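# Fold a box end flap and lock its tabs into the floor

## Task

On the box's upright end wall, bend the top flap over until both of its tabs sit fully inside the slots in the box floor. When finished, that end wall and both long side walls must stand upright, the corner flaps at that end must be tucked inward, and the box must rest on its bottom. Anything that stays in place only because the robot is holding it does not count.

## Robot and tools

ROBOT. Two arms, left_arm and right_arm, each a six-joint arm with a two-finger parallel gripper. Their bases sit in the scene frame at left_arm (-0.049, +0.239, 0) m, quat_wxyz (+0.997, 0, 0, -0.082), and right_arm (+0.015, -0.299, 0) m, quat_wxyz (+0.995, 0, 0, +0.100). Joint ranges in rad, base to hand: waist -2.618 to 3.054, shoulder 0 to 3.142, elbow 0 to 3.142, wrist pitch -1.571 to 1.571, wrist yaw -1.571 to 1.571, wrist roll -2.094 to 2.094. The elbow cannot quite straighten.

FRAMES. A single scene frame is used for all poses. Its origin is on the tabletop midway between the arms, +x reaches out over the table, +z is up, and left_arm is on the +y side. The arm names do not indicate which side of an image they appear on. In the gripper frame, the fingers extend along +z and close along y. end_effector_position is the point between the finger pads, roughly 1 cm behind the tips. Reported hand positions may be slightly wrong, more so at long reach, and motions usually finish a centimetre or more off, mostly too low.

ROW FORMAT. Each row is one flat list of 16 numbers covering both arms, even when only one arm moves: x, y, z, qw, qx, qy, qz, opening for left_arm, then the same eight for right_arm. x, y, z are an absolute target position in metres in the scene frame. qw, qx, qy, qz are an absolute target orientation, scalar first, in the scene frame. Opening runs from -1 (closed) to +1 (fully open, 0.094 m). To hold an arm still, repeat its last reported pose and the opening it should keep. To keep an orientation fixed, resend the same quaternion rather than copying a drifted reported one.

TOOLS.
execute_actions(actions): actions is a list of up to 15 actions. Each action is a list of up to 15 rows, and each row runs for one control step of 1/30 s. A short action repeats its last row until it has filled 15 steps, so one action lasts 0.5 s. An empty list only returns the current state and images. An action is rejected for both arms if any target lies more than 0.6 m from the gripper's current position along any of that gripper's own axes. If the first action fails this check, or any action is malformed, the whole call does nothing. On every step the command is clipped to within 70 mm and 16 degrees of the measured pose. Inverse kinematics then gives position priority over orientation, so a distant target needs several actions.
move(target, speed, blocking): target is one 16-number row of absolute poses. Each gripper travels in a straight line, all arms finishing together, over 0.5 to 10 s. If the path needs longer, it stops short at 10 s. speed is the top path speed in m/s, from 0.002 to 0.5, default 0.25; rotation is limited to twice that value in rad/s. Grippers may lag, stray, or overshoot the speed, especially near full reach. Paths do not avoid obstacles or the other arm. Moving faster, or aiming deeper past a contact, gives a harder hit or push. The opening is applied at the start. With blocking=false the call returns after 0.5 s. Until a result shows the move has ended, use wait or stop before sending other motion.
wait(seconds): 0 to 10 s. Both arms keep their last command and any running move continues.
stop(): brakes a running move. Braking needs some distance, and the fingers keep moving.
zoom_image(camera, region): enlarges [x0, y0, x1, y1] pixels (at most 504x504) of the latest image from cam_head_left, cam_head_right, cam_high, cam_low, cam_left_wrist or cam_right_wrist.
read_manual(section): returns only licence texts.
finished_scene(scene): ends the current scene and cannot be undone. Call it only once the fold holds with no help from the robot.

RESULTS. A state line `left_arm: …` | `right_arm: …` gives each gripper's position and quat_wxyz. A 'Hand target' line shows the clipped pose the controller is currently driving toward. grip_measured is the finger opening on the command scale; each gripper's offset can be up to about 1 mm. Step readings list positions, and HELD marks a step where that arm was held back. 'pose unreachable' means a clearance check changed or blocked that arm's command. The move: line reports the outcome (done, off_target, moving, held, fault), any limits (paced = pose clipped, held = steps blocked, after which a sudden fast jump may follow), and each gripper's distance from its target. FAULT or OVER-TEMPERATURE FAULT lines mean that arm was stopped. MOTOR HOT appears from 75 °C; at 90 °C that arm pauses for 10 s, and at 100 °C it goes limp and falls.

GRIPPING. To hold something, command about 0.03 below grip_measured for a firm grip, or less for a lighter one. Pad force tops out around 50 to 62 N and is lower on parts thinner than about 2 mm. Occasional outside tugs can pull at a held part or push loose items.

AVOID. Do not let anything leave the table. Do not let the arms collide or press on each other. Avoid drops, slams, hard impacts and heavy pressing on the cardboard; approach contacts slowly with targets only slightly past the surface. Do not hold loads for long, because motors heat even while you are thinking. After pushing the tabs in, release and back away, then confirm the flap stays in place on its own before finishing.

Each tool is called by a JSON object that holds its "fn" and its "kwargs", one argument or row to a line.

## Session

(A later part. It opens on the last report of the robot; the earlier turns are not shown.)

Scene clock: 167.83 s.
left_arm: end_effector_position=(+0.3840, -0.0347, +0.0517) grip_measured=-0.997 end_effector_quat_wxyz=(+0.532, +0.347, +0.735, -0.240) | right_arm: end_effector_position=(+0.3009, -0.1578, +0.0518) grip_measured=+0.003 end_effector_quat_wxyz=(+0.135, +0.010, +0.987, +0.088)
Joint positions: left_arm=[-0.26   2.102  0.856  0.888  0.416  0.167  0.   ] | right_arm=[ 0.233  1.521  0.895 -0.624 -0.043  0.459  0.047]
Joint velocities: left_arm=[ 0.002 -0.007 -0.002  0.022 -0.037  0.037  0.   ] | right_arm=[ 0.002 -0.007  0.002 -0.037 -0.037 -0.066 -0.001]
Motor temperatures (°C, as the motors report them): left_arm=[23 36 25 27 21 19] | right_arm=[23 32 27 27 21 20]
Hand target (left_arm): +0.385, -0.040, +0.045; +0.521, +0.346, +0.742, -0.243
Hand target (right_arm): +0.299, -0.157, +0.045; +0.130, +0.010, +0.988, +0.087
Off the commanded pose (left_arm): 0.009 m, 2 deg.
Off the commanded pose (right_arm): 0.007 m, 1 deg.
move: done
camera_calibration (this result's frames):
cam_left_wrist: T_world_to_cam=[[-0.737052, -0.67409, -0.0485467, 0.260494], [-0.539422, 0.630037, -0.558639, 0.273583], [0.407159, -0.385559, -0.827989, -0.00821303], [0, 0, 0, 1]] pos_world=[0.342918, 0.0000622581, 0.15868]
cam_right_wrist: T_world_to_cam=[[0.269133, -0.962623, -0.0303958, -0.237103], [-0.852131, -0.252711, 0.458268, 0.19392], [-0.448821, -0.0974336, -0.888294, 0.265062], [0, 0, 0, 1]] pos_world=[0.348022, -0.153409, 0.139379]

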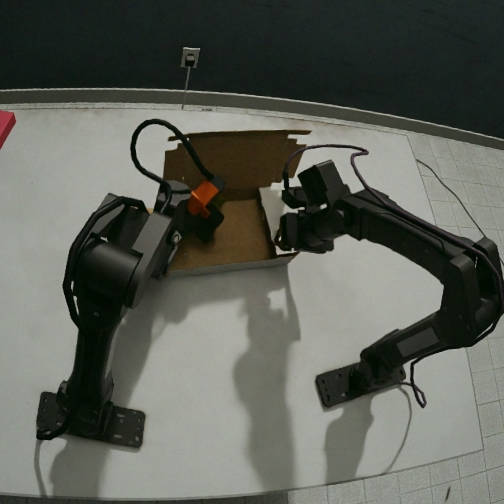

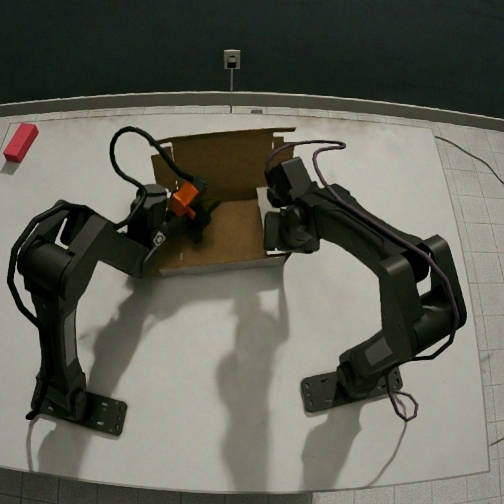

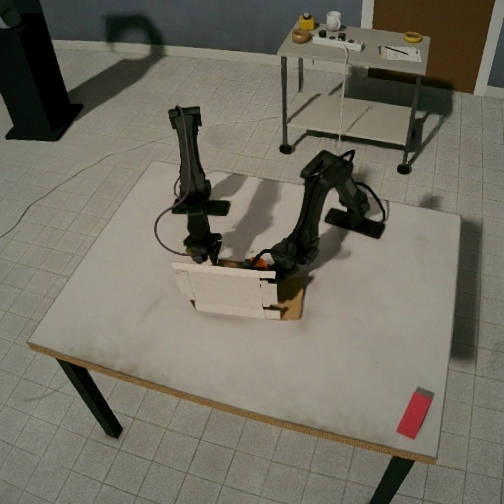

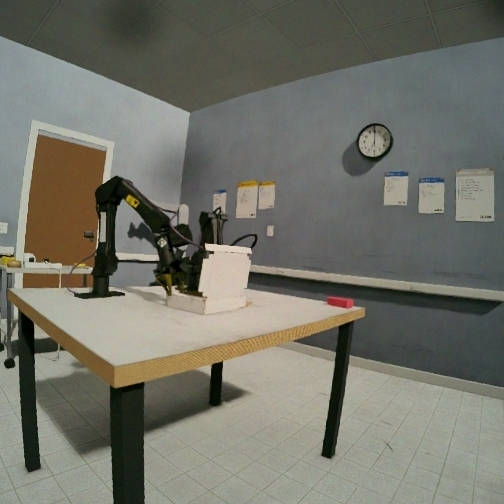

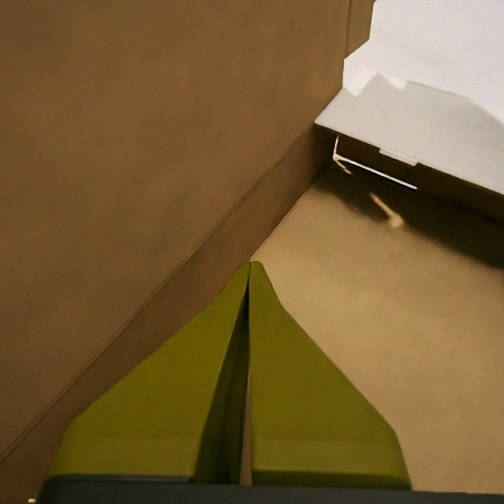

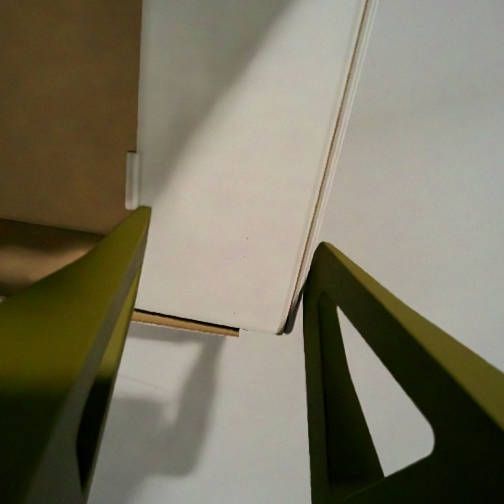

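{"fn": "move", "kwargs": {
  "target": [0.385,-0.04,0.045,0.521,0.346,0.742,-0.243,-1,0.30,-0.157,0.035,0.13,0.01,0.987,0.087,0.0],
  "speed": 0.03
}}

{"fn": "move", "kwargs": {
  "target": [0.412,-0.05,0.043,0.521,0.346,0.742,-0.243,-1,0.30,-0.157,0.033,0.13,0.01,0.987,0.087,0.0],
  "speed": 0.03
}}

Scene clock: 175.70 s.
left_arm: end_effector_position=(+0.3840, -0.0348, +0.0518) grip_measured=-0.997 end_effector_quat_wxyz=(+0.532, +0.346, +0.735, -0.240) | right_arm: end_effector_position=(+0.3082, -0.1541, +0.0492) grip_measured=+0.003 end_effector_quat_wxyz=(+0.151, +0.009, +0.984, +0.096)
Joint positions: left_arm=[-0.26   2.102  0.856  0.889  0.416  0.166  0.   ] | right_arm=[ 0.233  1.529  0.879 -0.564 -0.044  0.459  0.047]
Joint velocities: left_arm=[ 0.007 -0.017 -0.007 -0.037  0.022 -0.051 -0.001] | right_arm=[ 0.012 -0.002 -0.012  0.037 -0.037  0.007 -0.   ]
Motor temperatures (°C, as the motors report them): left_arm=[23 36 25 28 21 19] | right_arm=[23 31 27 27 21 20]
Hand target (left_arm): +0.384, -0.040, +0.045; +0.521, +0.346, +0.742, -0.243
Hand target (right_arm): +0.299, -0.157, +0.036; +0.130, +0.010, +0.988, +0.087
Off the commanded pose (left_arm): 0.009 m, 2 deg.
Off the commanded pose (right_arm): 0.017 m, 3 deg.
move: off_target (right_arm)
camera_calibration (this result's frames):
cam_left_wrist: T_world_to_cam=[[-0.736949, -0.674207, -0.0484867, 0.26048], [-0.539263, 0.629665, -0.559211, 0.273679], [0.407554, -0.385963, -0.827606, -0.00829349], [0, 0, 0, 1]] pos_world=[0.342926, 0.00009029, 0.15881]
cam_right_wrist: T_world_to_cam=[[0.270828, -0.961884, -0.0378339, -0.235583], [-0.866044, -0.260626, 0.426664, 0.20693], [-0.420262, -0.082787, -0.903618, 0.26061], [0, 0, 0, 1]] pos_world=[0.352538, -0.151097, 0.13829]

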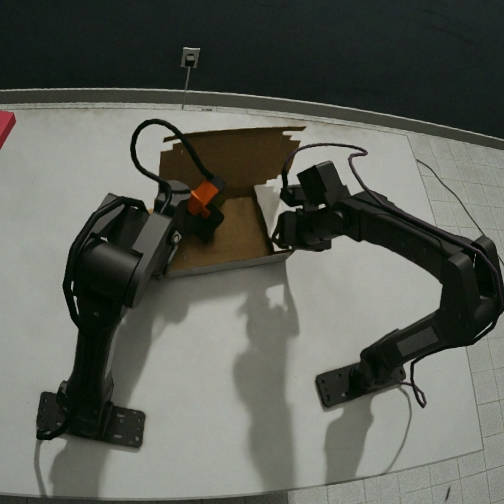

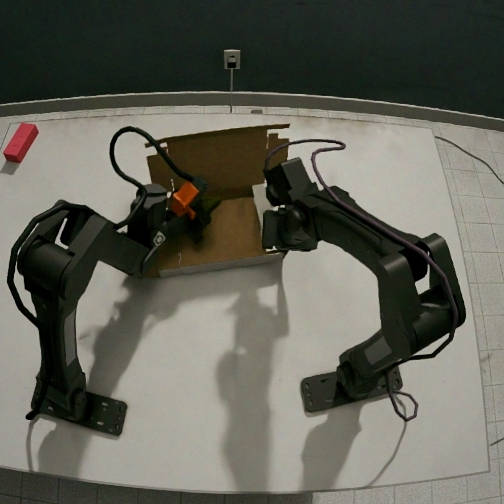

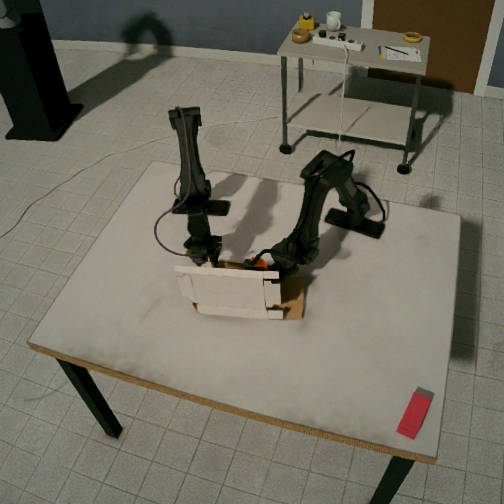

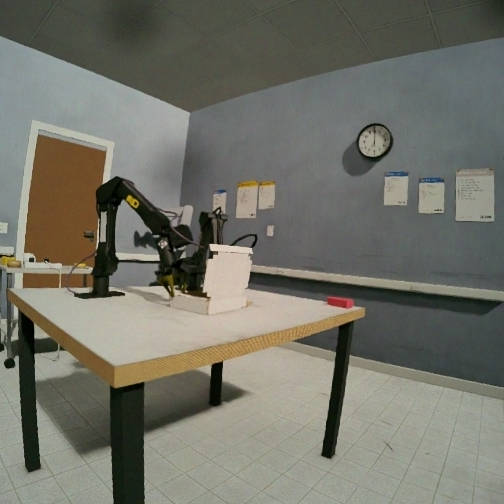

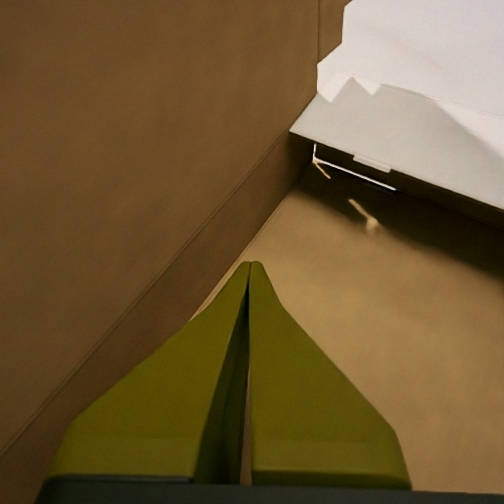

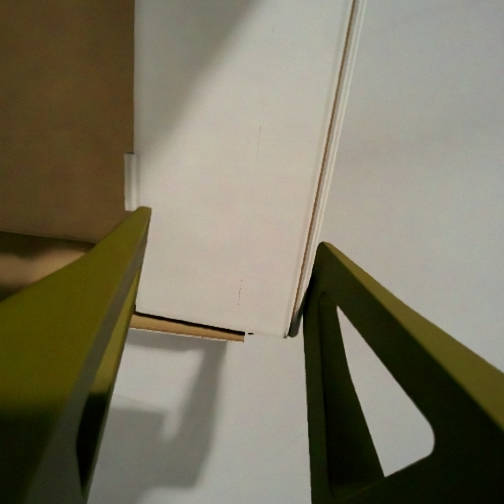

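Scene clock: 177.07 s.
left_arm: end_effector_position=(+0.4106, -0.0467, +0.0509) grip_measured=-0.997 end_effector_quat_wxyz=(+0.533, +0.346, +0.734, -0.240) | right_arm: end_effector_position=(+0.3093, -0.1534, +0.0490) grip_measured=+0.003 end_effector_quat_wxyz=(+0.154, +0.009, +0.983, +0.098)
Joint positions: left_arm=[-0.26   2.174  0.99   0.831  0.416  0.166  0.   ] | right_arm=[ 0.233  1.529  0.876 -0.553 -0.045  0.459  0.047]
Joint velocities: left_arm=[-0.002 -0.007 -0.007  0.022  0.051  0.066 -0.   ] | right_arm=[-0.002 -0.007 -0.007 -0.081 -0.007  0.051  0.001]
Motor temperatures (°C, as the motors report them): left_arm=[23 36 25 28 21 19] | right_arm=[23 31 27 27 21 20]
Hand target (left_arm): +0.411, -0.050, +0.043; +0.521, +0.346, +0.742, -0.243
Hand target (right_arm): +0.299, -0.157, +0.034; +0.130, +0.010, +0.988, +0.087
Off the commanded pose (left_arm): 0.009 m, 2 deg.
Off the commanded pose (right_arm): 0.019 m, 3 deg.
move: off_target (right_arm)
camera_calibration (this result's frames):
cam_left_wrist: T_world_to_cam=[[-0.736813, -0.674268, -0.0496893, 0.271914], [-0.537705, 0.628961, -0.5615, 0.29444], [0.409854, -0.387002, -0.825984, -0.0256157], [0, 0, 0, 1]] pos_world=[0.36917, -0.0117618, 0.157681]
cam_right_wrist: T_world_to_cam=[[0.271317, -0.961674, -0.0396145, -0.235292], [-0.868488, -0.262352, 0.420594, 0.2089], [-0.414868, -0.0797097, -0.906384, 0.259886], [0, 0, 0, 1]] pos_world=[0.353084, -0.150753, 0.138373]

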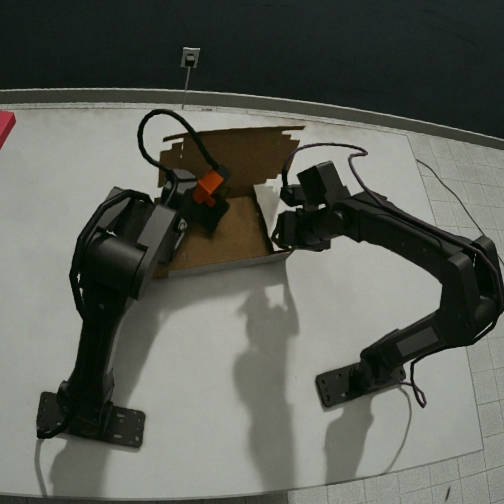

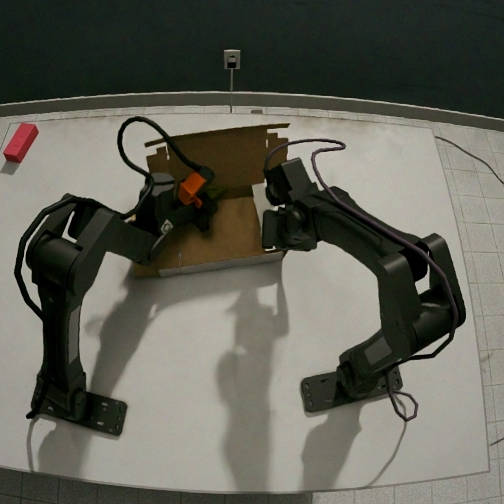

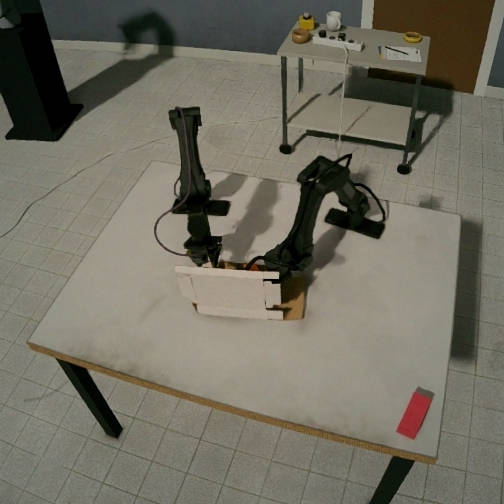

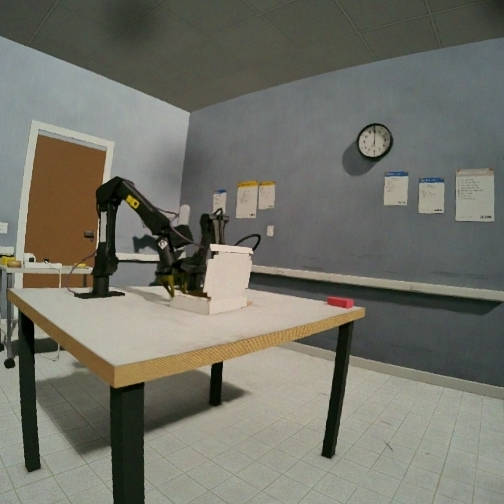

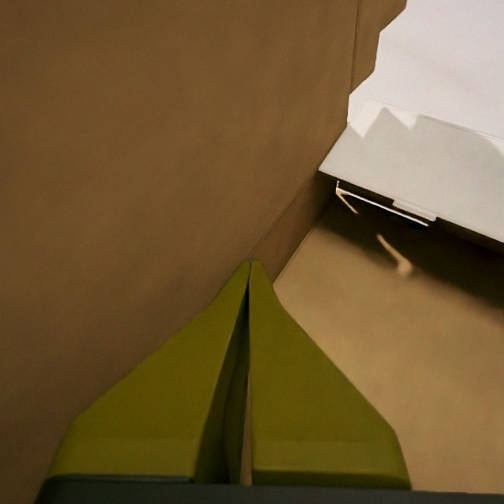

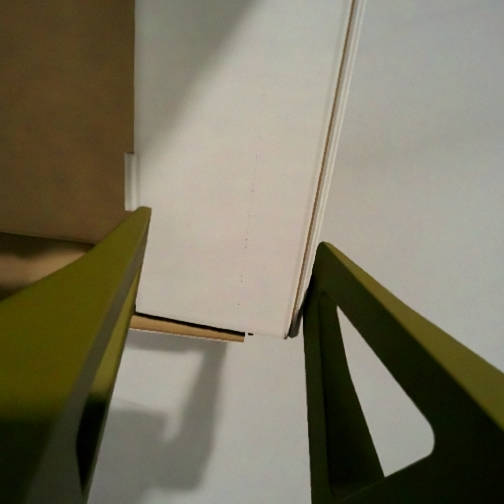

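{"fn": "move", "kwargs": {
  "target": [0.435,-0.055,0.040,0.521,0.346,0.742,-0.243,-1,0.30,-0.157,0.033,0.13,0.01,0.987,0.087,0.0],
  "speed": 0.02
}}

Scene clock: 182.30 s.
left_arm: end_effector_position=(+0.4298, -0.0590, +0.0523) grip_measured=-0.997 end_effector_quat_wxyz=(+0.535, +0.351, +0.727, -0.248) | right_arm: end_effector_position=(+0.3126, -0.1519, +0.0491) grip_measured=+0.003 end_effector_quat_wxyz=(+0.159, +0.009, +0.982, +0.101)
Joint positions: left_arm=[-0.26   2.234  1.102  0.789  0.436  0.166  0.   ] | right_arm=[ 0.233  1.534  0.876 -0.536 -0.045  0.46   0.047]
Joint velocities: left_arm=[-0.017 -0.007 -0.007  0.037  0.007 -0.051  0.001] | right_arm=[-0.002 -0.002 -0.012  0.007  0.066 -0.037 -0.   ]
Motor temperatures (°C, as the motors report them): left_arm=[23 36 25 29 21 19] | right_arm=[23 31 27 27 21 20]
Hand target (left_arm): +0.434, -0.055, +0.041; +0.521, +0.346, +0.741, -0.243
Hand target (right_arm): +0.300, -0.157, +0.034; +0.130, +0.010, +0.988, +0.087
Off the commanded pose (left_arm): 0.014 m, 2 deg.
Off the commanded pose (right_arm): 0.021 m, 4 deg.
move: off_target (left_arm, right_arm)
camera_calibration (this result's frames):
cam_left_wrist: T_world_to_cam=[[-0.748941, -0.660922, -0.0476459, 0.283821], [-0.522199, 0.632947, -0.571564, 0.307402], [0.407917, -0.403187, -0.819173, -0.0375137], [0, 0, 0, 1]] pos_world=[0.388393, -0.0221109, 0.158493]
cam_right_wrist: T_world_to_cam=[[0.270749, -0.961734, -0.0419874, -0.23443], [-0.873421, -0.263759, 0.40935, 0.214016], [-0.40476, -0.0741586, -0.911411, 0.259426], [0, 0, 0, 1]] pos_world=[0.355403, -0.149772, 0.138993]

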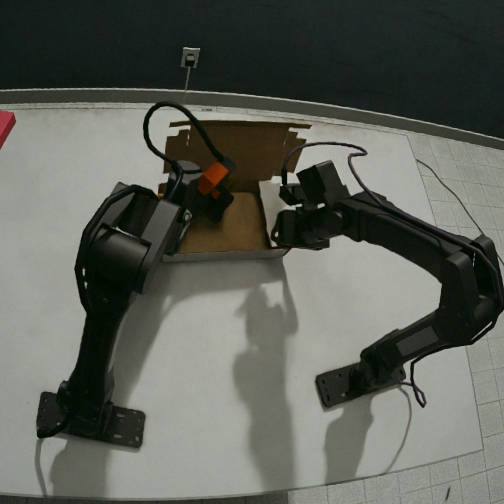

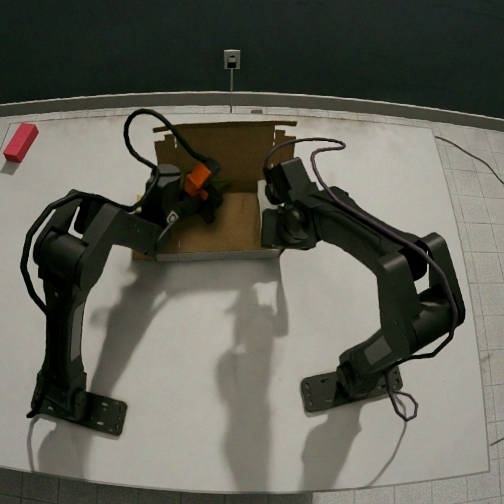

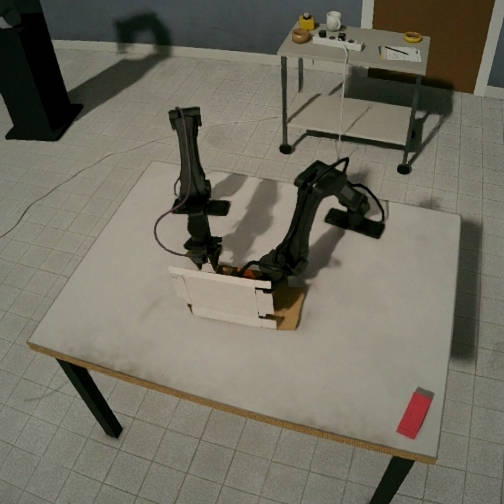

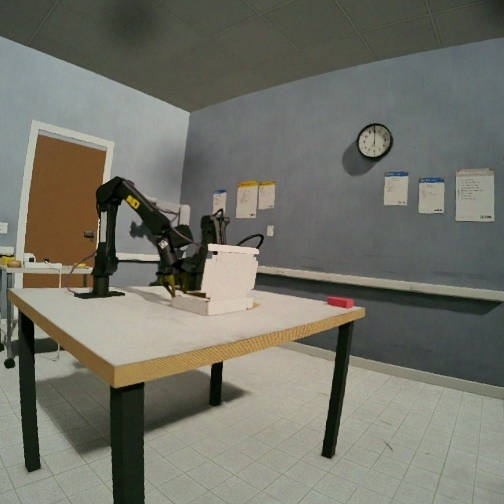

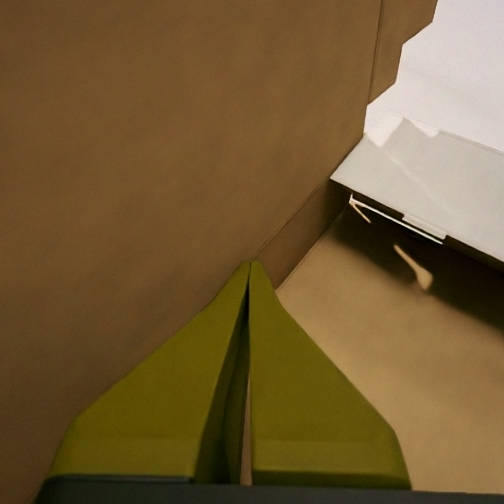

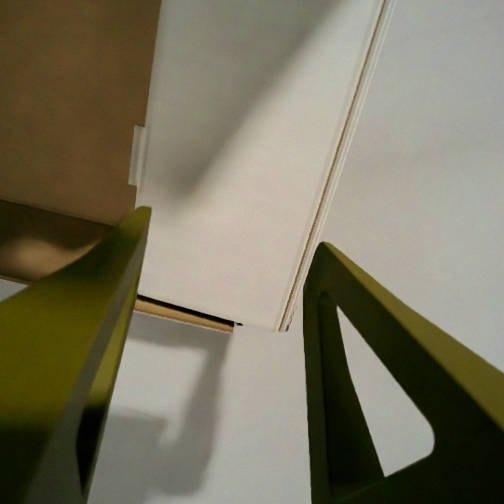

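{"fn": "move", "kwargs": {
  "target": [0.40,-0.03,0.05,0.521,0.346,0.742,-0.243,-1,0.30,-0.157,0.09,0.13,0.01,0.987,0.087,0.0],
  "speed": 0.1
}}

{"fn": "move", "kwargs": {
  "target": [0.40,-0.03,0.05,0.521,0.346,0.742,-0.243,-1,0.28,-0.115,0.085,0,0.707,0.707,0,0.2]
}}

Scene clock: 189.23 s.
left_arm: end_effector_position=(+0.4040, -0.0344, +0.0511) grip_measured=-0.997 end_effector_quat_wxyz=(+0.525, +0.344, +0.740, -0.243) | right_arm: end_effector_position=(+0.2994, -0.1580, +0.0799) grip_measured=+0.003 end_effector_quat_wxyz=(+0.122, +0.011, +0.989, +0.083)
Joint positions: left_arm=[-0.236  2.139  0.948  0.816  0.441  0.167  0.   ] | right_arm=[ 0.233  1.501  1.003 -0.778 -0.045  0.46   0.047]
Joint velocities: left_arm=[ 0.002 -0.007 -0.007  0.007 -0.051  0.022  0.   ] | right_arm=[-0.012 -0.027  0.007  0.022 -0.11  -0.007  0.   ]
Motor temperatures (°C, as the motors report them): left_arm=[23 37 26 29 21 19] | right_arm=[23 31 27 27 21 20]
Hand target (left_arm): +0.400, -0.030, +0.050; +0.521, +0.345, +0.742, -0.243
Hand target (right_arm): +0.301, -0.156, +0.090; +0.130, +0.010, +0.988, +0.087
Off the commanded pose (left_arm): 0.006 m, 1 deg.
Off the commanded pose (right_arm): 0.010 m, 1 deg.
move: done
camera_calibration (this result's frames):
cam_left_wrist: T_world_to_cam=[[-0.737581, -0.674423, -0.0335666, 0.274906], [-0.550419, 0.629272, -0.548685, 0.287835], [0.391169, -0.386224, -0.835355, -0.00992927], [0, 0, 0, 1]] pos_world=[0.365079, 0.000441296, 0.158864]
cam_right_wrist: T_world_to_cam=[[0.267742, -0.963053, -0.0290306, -0.235759], [-0.840104, -0.248101, 0.48236, 0.174938], [-0.471741, -0.104759, -0.875492, 0.294078], [0, 0, 0, 1]] pos_world=[0.348818, -0.152839, 0.166235]

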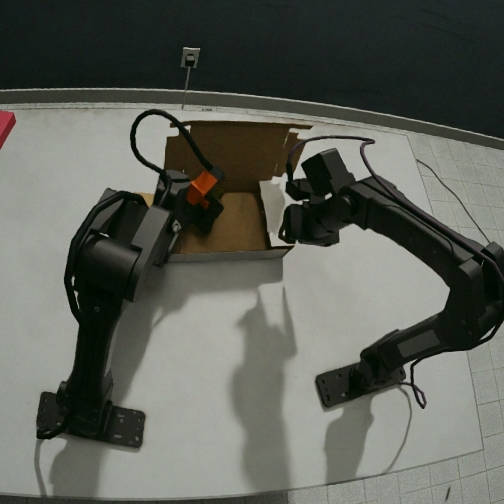

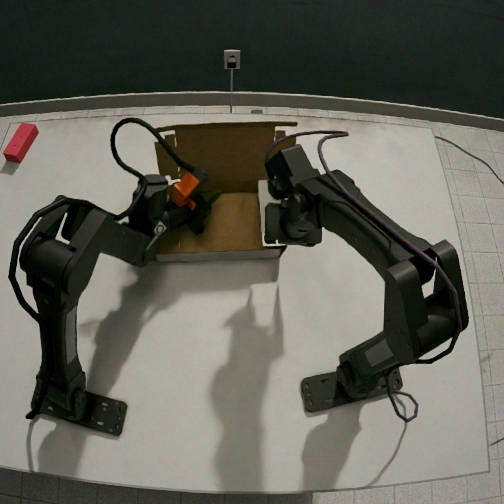

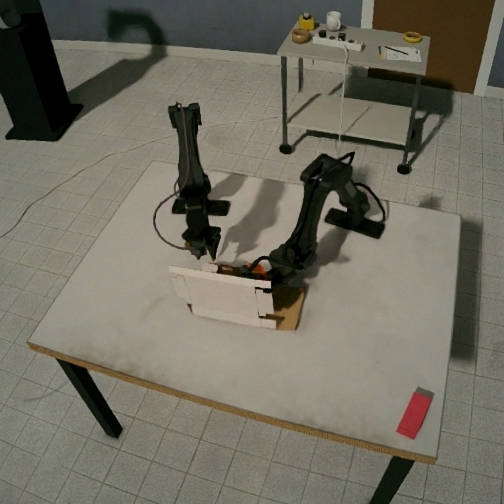

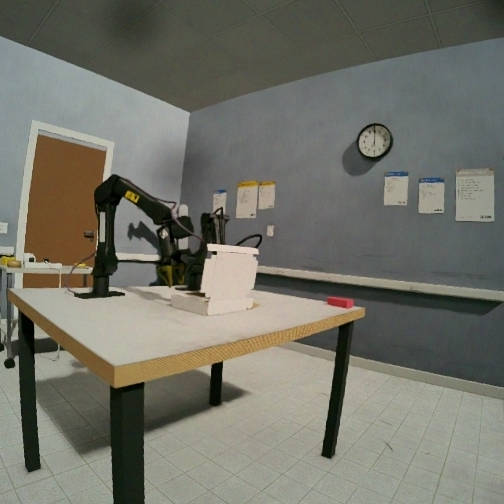

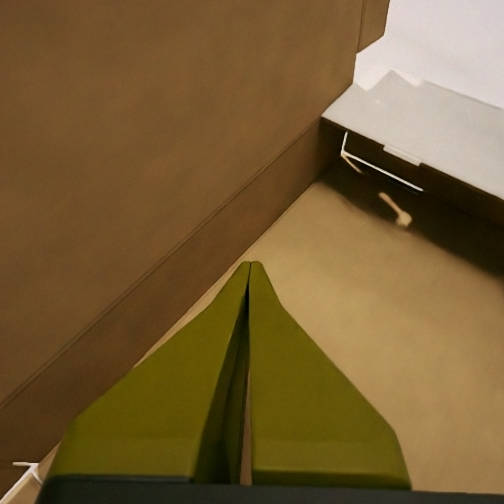

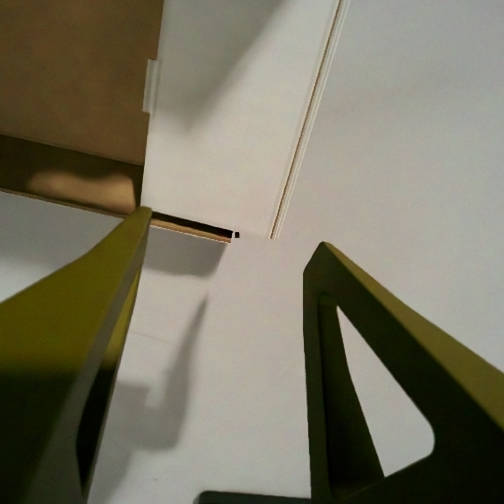

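Scene clock: 192.87 s.
left_arm: end_effector_position=(+0.4045, -0.0346, +0.0523) grip_measured=-0.997 end_effector_quat_wxyz=(+0.527, +0.344, +0.738, -0.243) | right_arm: end_effector_position=(+0.2798, -0.1135, +0.0825) grip_measured=+0.198 end_effector_quat_wxyz=(-0.009, +0.681, +0.733, +0.010)
Joint positions: left_arm=[-0.236  2.139  0.948  0.822  0.441  0.167  0.   ] | right_arm=[ 0.396  1.769  1.343 -1.13  -0.023  2.093  0.056]
Joint velocities: left_arm=[-0.007 -0.007  0.027 -0.037  0.007 -0.007  0.   ] | right_arm=[ 0.002  0.007 -0.002  0.051 -0.081  0.051  0.   ]
Motor temperatures (°C, as the motors report them): left_arm=[23 37 25 30 21 19] | right_arm=[23 31 27 27 21 20]
Hand target (left_arm): +0.400, -0.030, +0.050; +0.521, +0.346, +0.742, -0.243
Hand target (right_arm): +0.281, -0.115, +0.085; -0.013, +0.687, +0.727, +0.004
Off the commanded pose (left_arm): 0.007 m, 1 deg.
Off the commanded pose (right_arm): 0.003 m, 4 deg.
joint sent to its limit (right arm) — the command would take joint 6 (wrist roll) past its upper limit, so that joint was sent only as far as its limit.
move: off_target (right_arm)
camera_calibration (this result's frames):
cam_left_wrist: T_world_to_cam=[[-0.737411, -0.674496, -0.035791, 0.275177], [-0.54771, 0.628127, -0.552694, 0.28788], [0.395271, -0.38796, -0.832615, -0.0110596], [0, 0, 0, 1]] pos_world=[0.364964, 0.00048968, 0.15975]
cam_right_wrist: T_world_to_cam=[[-0.929981, -0.363643, 0.0538373, 0.208722], [-0.214213, 0.655099, 0.72454, 0.0756532], [-0.298743, 0.662276, -0.687127, 0.314881], [0, 0, 0, 1]] pos_world=[0.304382, -0.182199, 0.150313]

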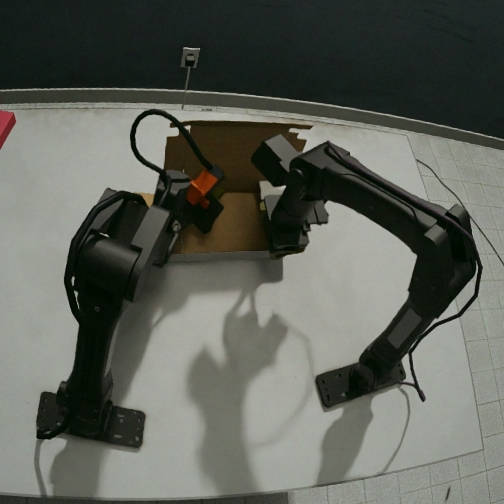

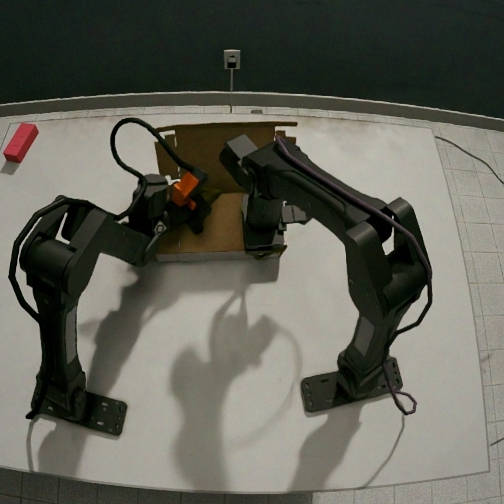

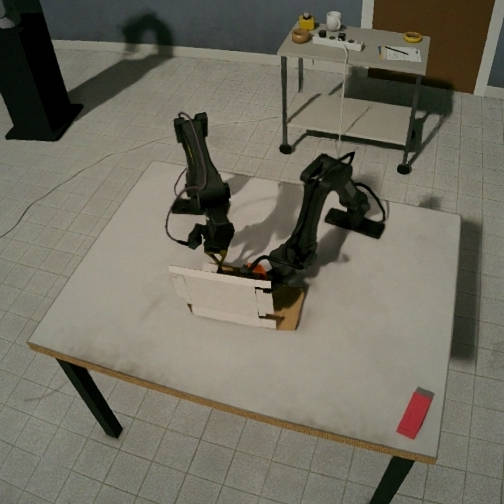

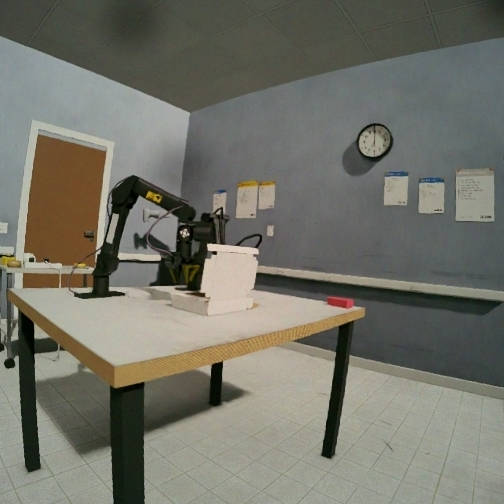

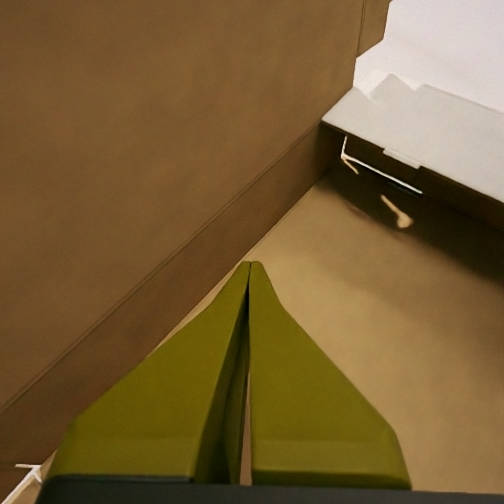

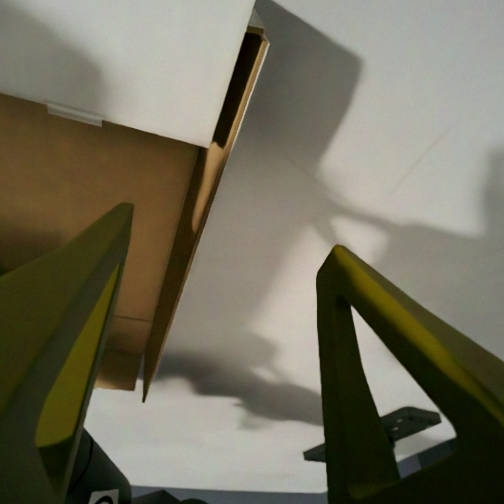

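{"fn": "move", "kwargs": {
  "target": [0.33,0.03,0.10,0.521,0.346,0.742,-0.243,-1,0.30,-0.19,0.11,0.2,0.3,0.93,0,-1]
}}

{"fn": "move", "kwargs": {
  "target": [0.272,0.02,0.085,0,0.707,0.707,0,0.3,0.39,-0.15,0.10,0.383,0,0.924,0,-1]
}}

Scene clock: 200.37 s.
left_arm: end_effector_position=(+0.3373, +0.0254, +0.1065) grip_measured=-0.997 end_effector_quat_wxyz=(+0.534, +0.345, +0.733, -0.243) | right_arm: end_effector_position=(+0.2963, -0.1857, +0.1054) grip_measured=-0.997 end_effector_quat_wxyz=(+0.186, +0.299, +0.936, -0.002)
Joint positions: left_arm=[-0.135  1.723  0.62   0.732  0.536  0.21   0.   ] | right_arm=[ 0.345  1.461  1.055 -0.915  0.281  1.127  0.   ]
Joint velocities: left_arm=[ 0.007 -0.012 -0.002  0.037  0.007  0.037 -0.   ] | right_arm=[-0.007 -0.012 -0.007  0.007  0.066  0.007 -0.   ]
Motor temperatures (°C, as the motors report them): left_arm=[23 38 25 30 21 19] | right_arm=[23 31 28 26 21 20]
Hand target (left_arm): +0.331, +0.031, +0.099; +0.521, +0.345, +0.741, -0.244
Hand target (right_arm): +0.299, -0.190, +0.110; +0.200, +0.301, +0.932, +0.001
Off the commanded pose (left_arm): 0.011 m, 2 deg.
Off the commanded pose (right_arm): 0.007 m, 2 deg.
move: off_target (left_arm)
camera_calibration (this result's frames):
cam_left_wrist: T_world_to_cam=[[-0.737558, -0.673791, -0.0448719, 0.269078], [-0.537511, 0.626005, -0.564978, 0.241261], [0.408767, -0.392585, -0.823885, 0.0786214], [0, 0, 0, 1]] pos_world=[0.296003, 0.0611368, 0.213156]
cam_right_wrist: T_world_to_cam=[[-0.336568, -0.939837, 0.0585511, -0.0867365], [-0.854772, 0.331009, 0.399747, 0.27374], [-0.395078, 0.084494, -0.914754, 0.32855], [0, 0, 0, 1]] pos_world=[0.334595, -0.199889, 0.196194]

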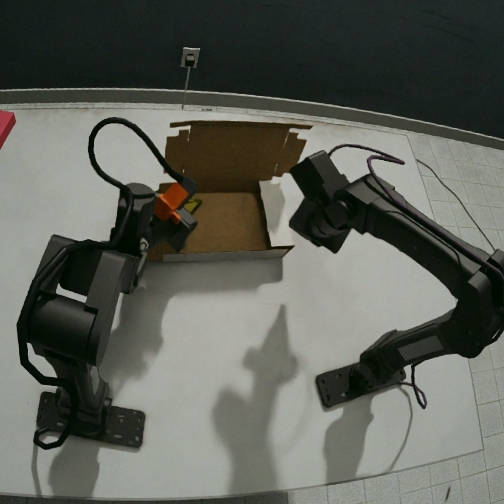

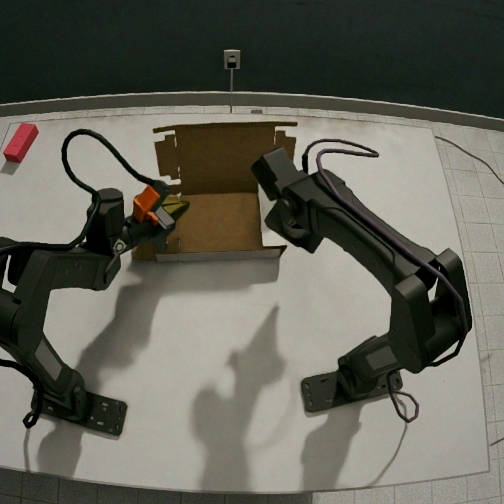

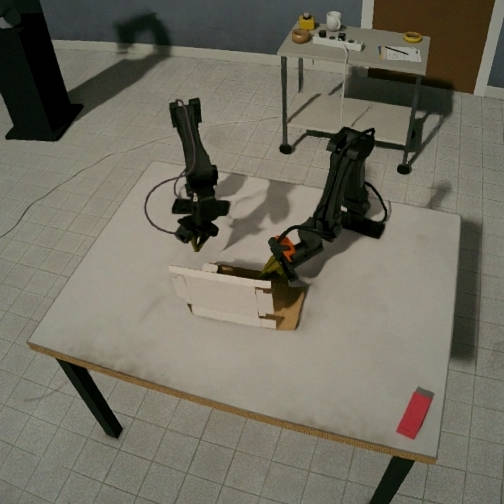

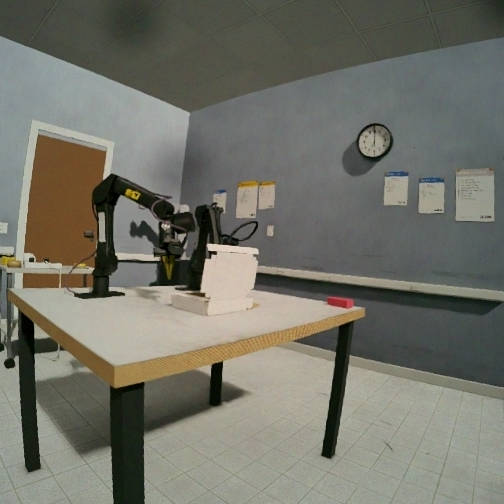

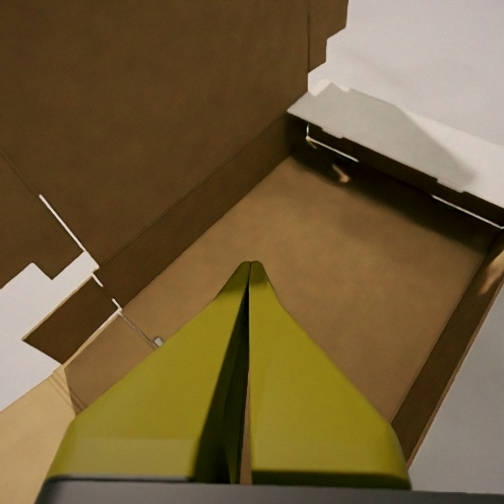

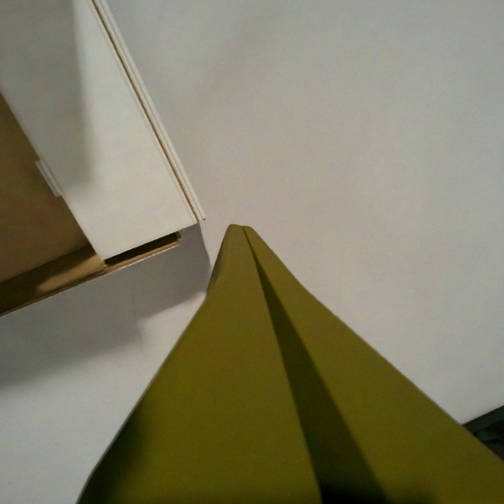

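Scene clock: 203.80 s.
left_arm: end_effector_position=(+0.2711, +0.0259, +0.0880) grip_measured=+0.298 end_effector_quat_wxyz=(+0.004, +0.701, +0.713, -0.010) | right_arm: end_effector_position=(+0.3892, -0.1487, +0.1040) grip_measured=-0.997 end_effector_quat_wxyz=(+0.385, -0.001, +0.923, +0.004)
Joint positions: left_arm=[-0.415  2.011  1.688 -1.243  0.021  0.974  0.061] | right_arm=[ 0.339  1.538  0.889 -0.205  0.365  0.398  0.   ]
Joint velocities: left_arm=[ 0.007  0.017 -0.007  0.007 -0.037  0.022 -0.001] | right_arm=[-0.002 -0.017 -0.007  0.022  0.051  0.007  0.001]
Motor temperatures (°C, as the motors report them): left_arm=[23 38 25 30 21 19] | right_arm=[23 31 28 27 21 20]
Hand target (left_arm): +0.271, +0.023, +0.089; -0.001, +0.707, +0.707, -0.009
Hand target (right_arm): +0.390, -0.152, +0.099; +0.382, -0.001, +0.924, +0.002
Off the commanded pose (left_arm): 0.007 m, 2 deg.
Off the commanded pose (right_arm): 0.004 m, 1 deg.
move: done
camera_calibration (this result's frames):
cam_left_wrist: T_world_to_cam=[[-0.999193, -0.0000260915, -0.0401751, 0.272852], [-0.023809, 0.805859, 0.591628, -0.0507392], [0.0323601, 0.592107, -0.805209, 0.16549], [0, 0, 0, 1]] pos_world=[0.266069, -0.057092, 0.174235]
cam_right_wrist: T_world_to_cam=[[0.165602, -0.955173, 0.245399, -0.237725], [-0.985567, -0.169155, 0.00668198, 0.358907], [0.0351279, -0.242964, -0.969399, 0.15042], [0, 0, 0, 1]] pos_world=[0.387811, -0.129811, 0.201756]

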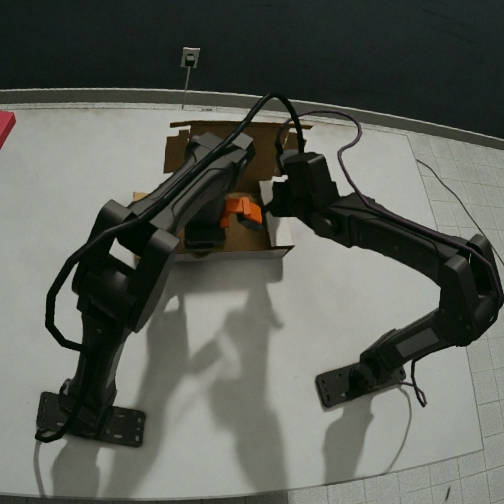

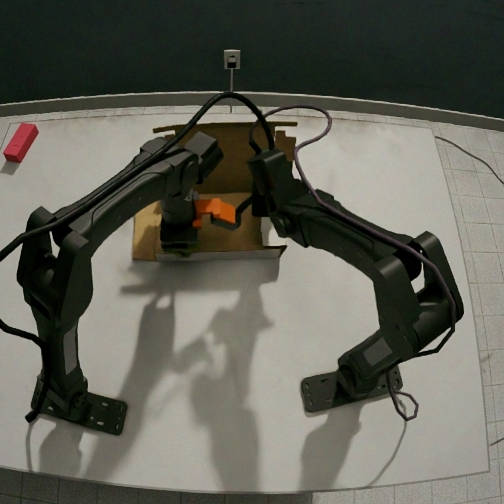

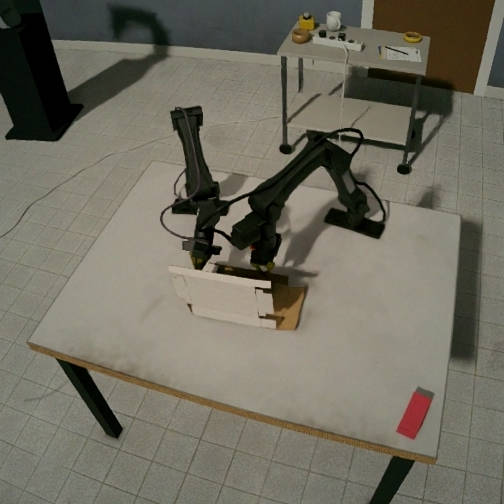

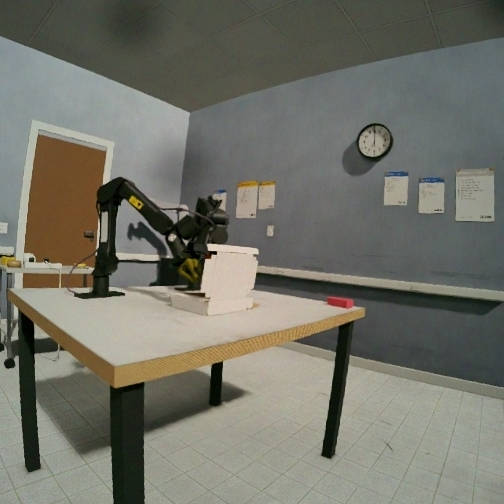

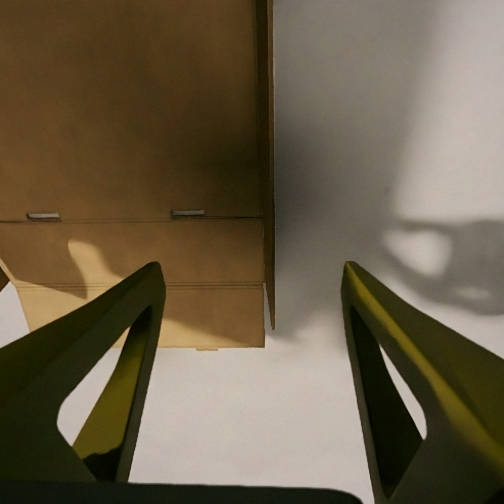

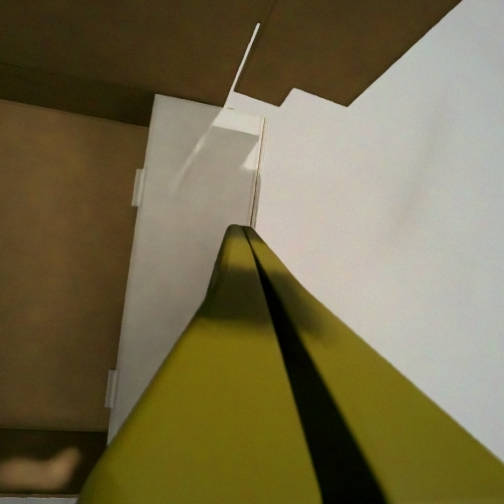

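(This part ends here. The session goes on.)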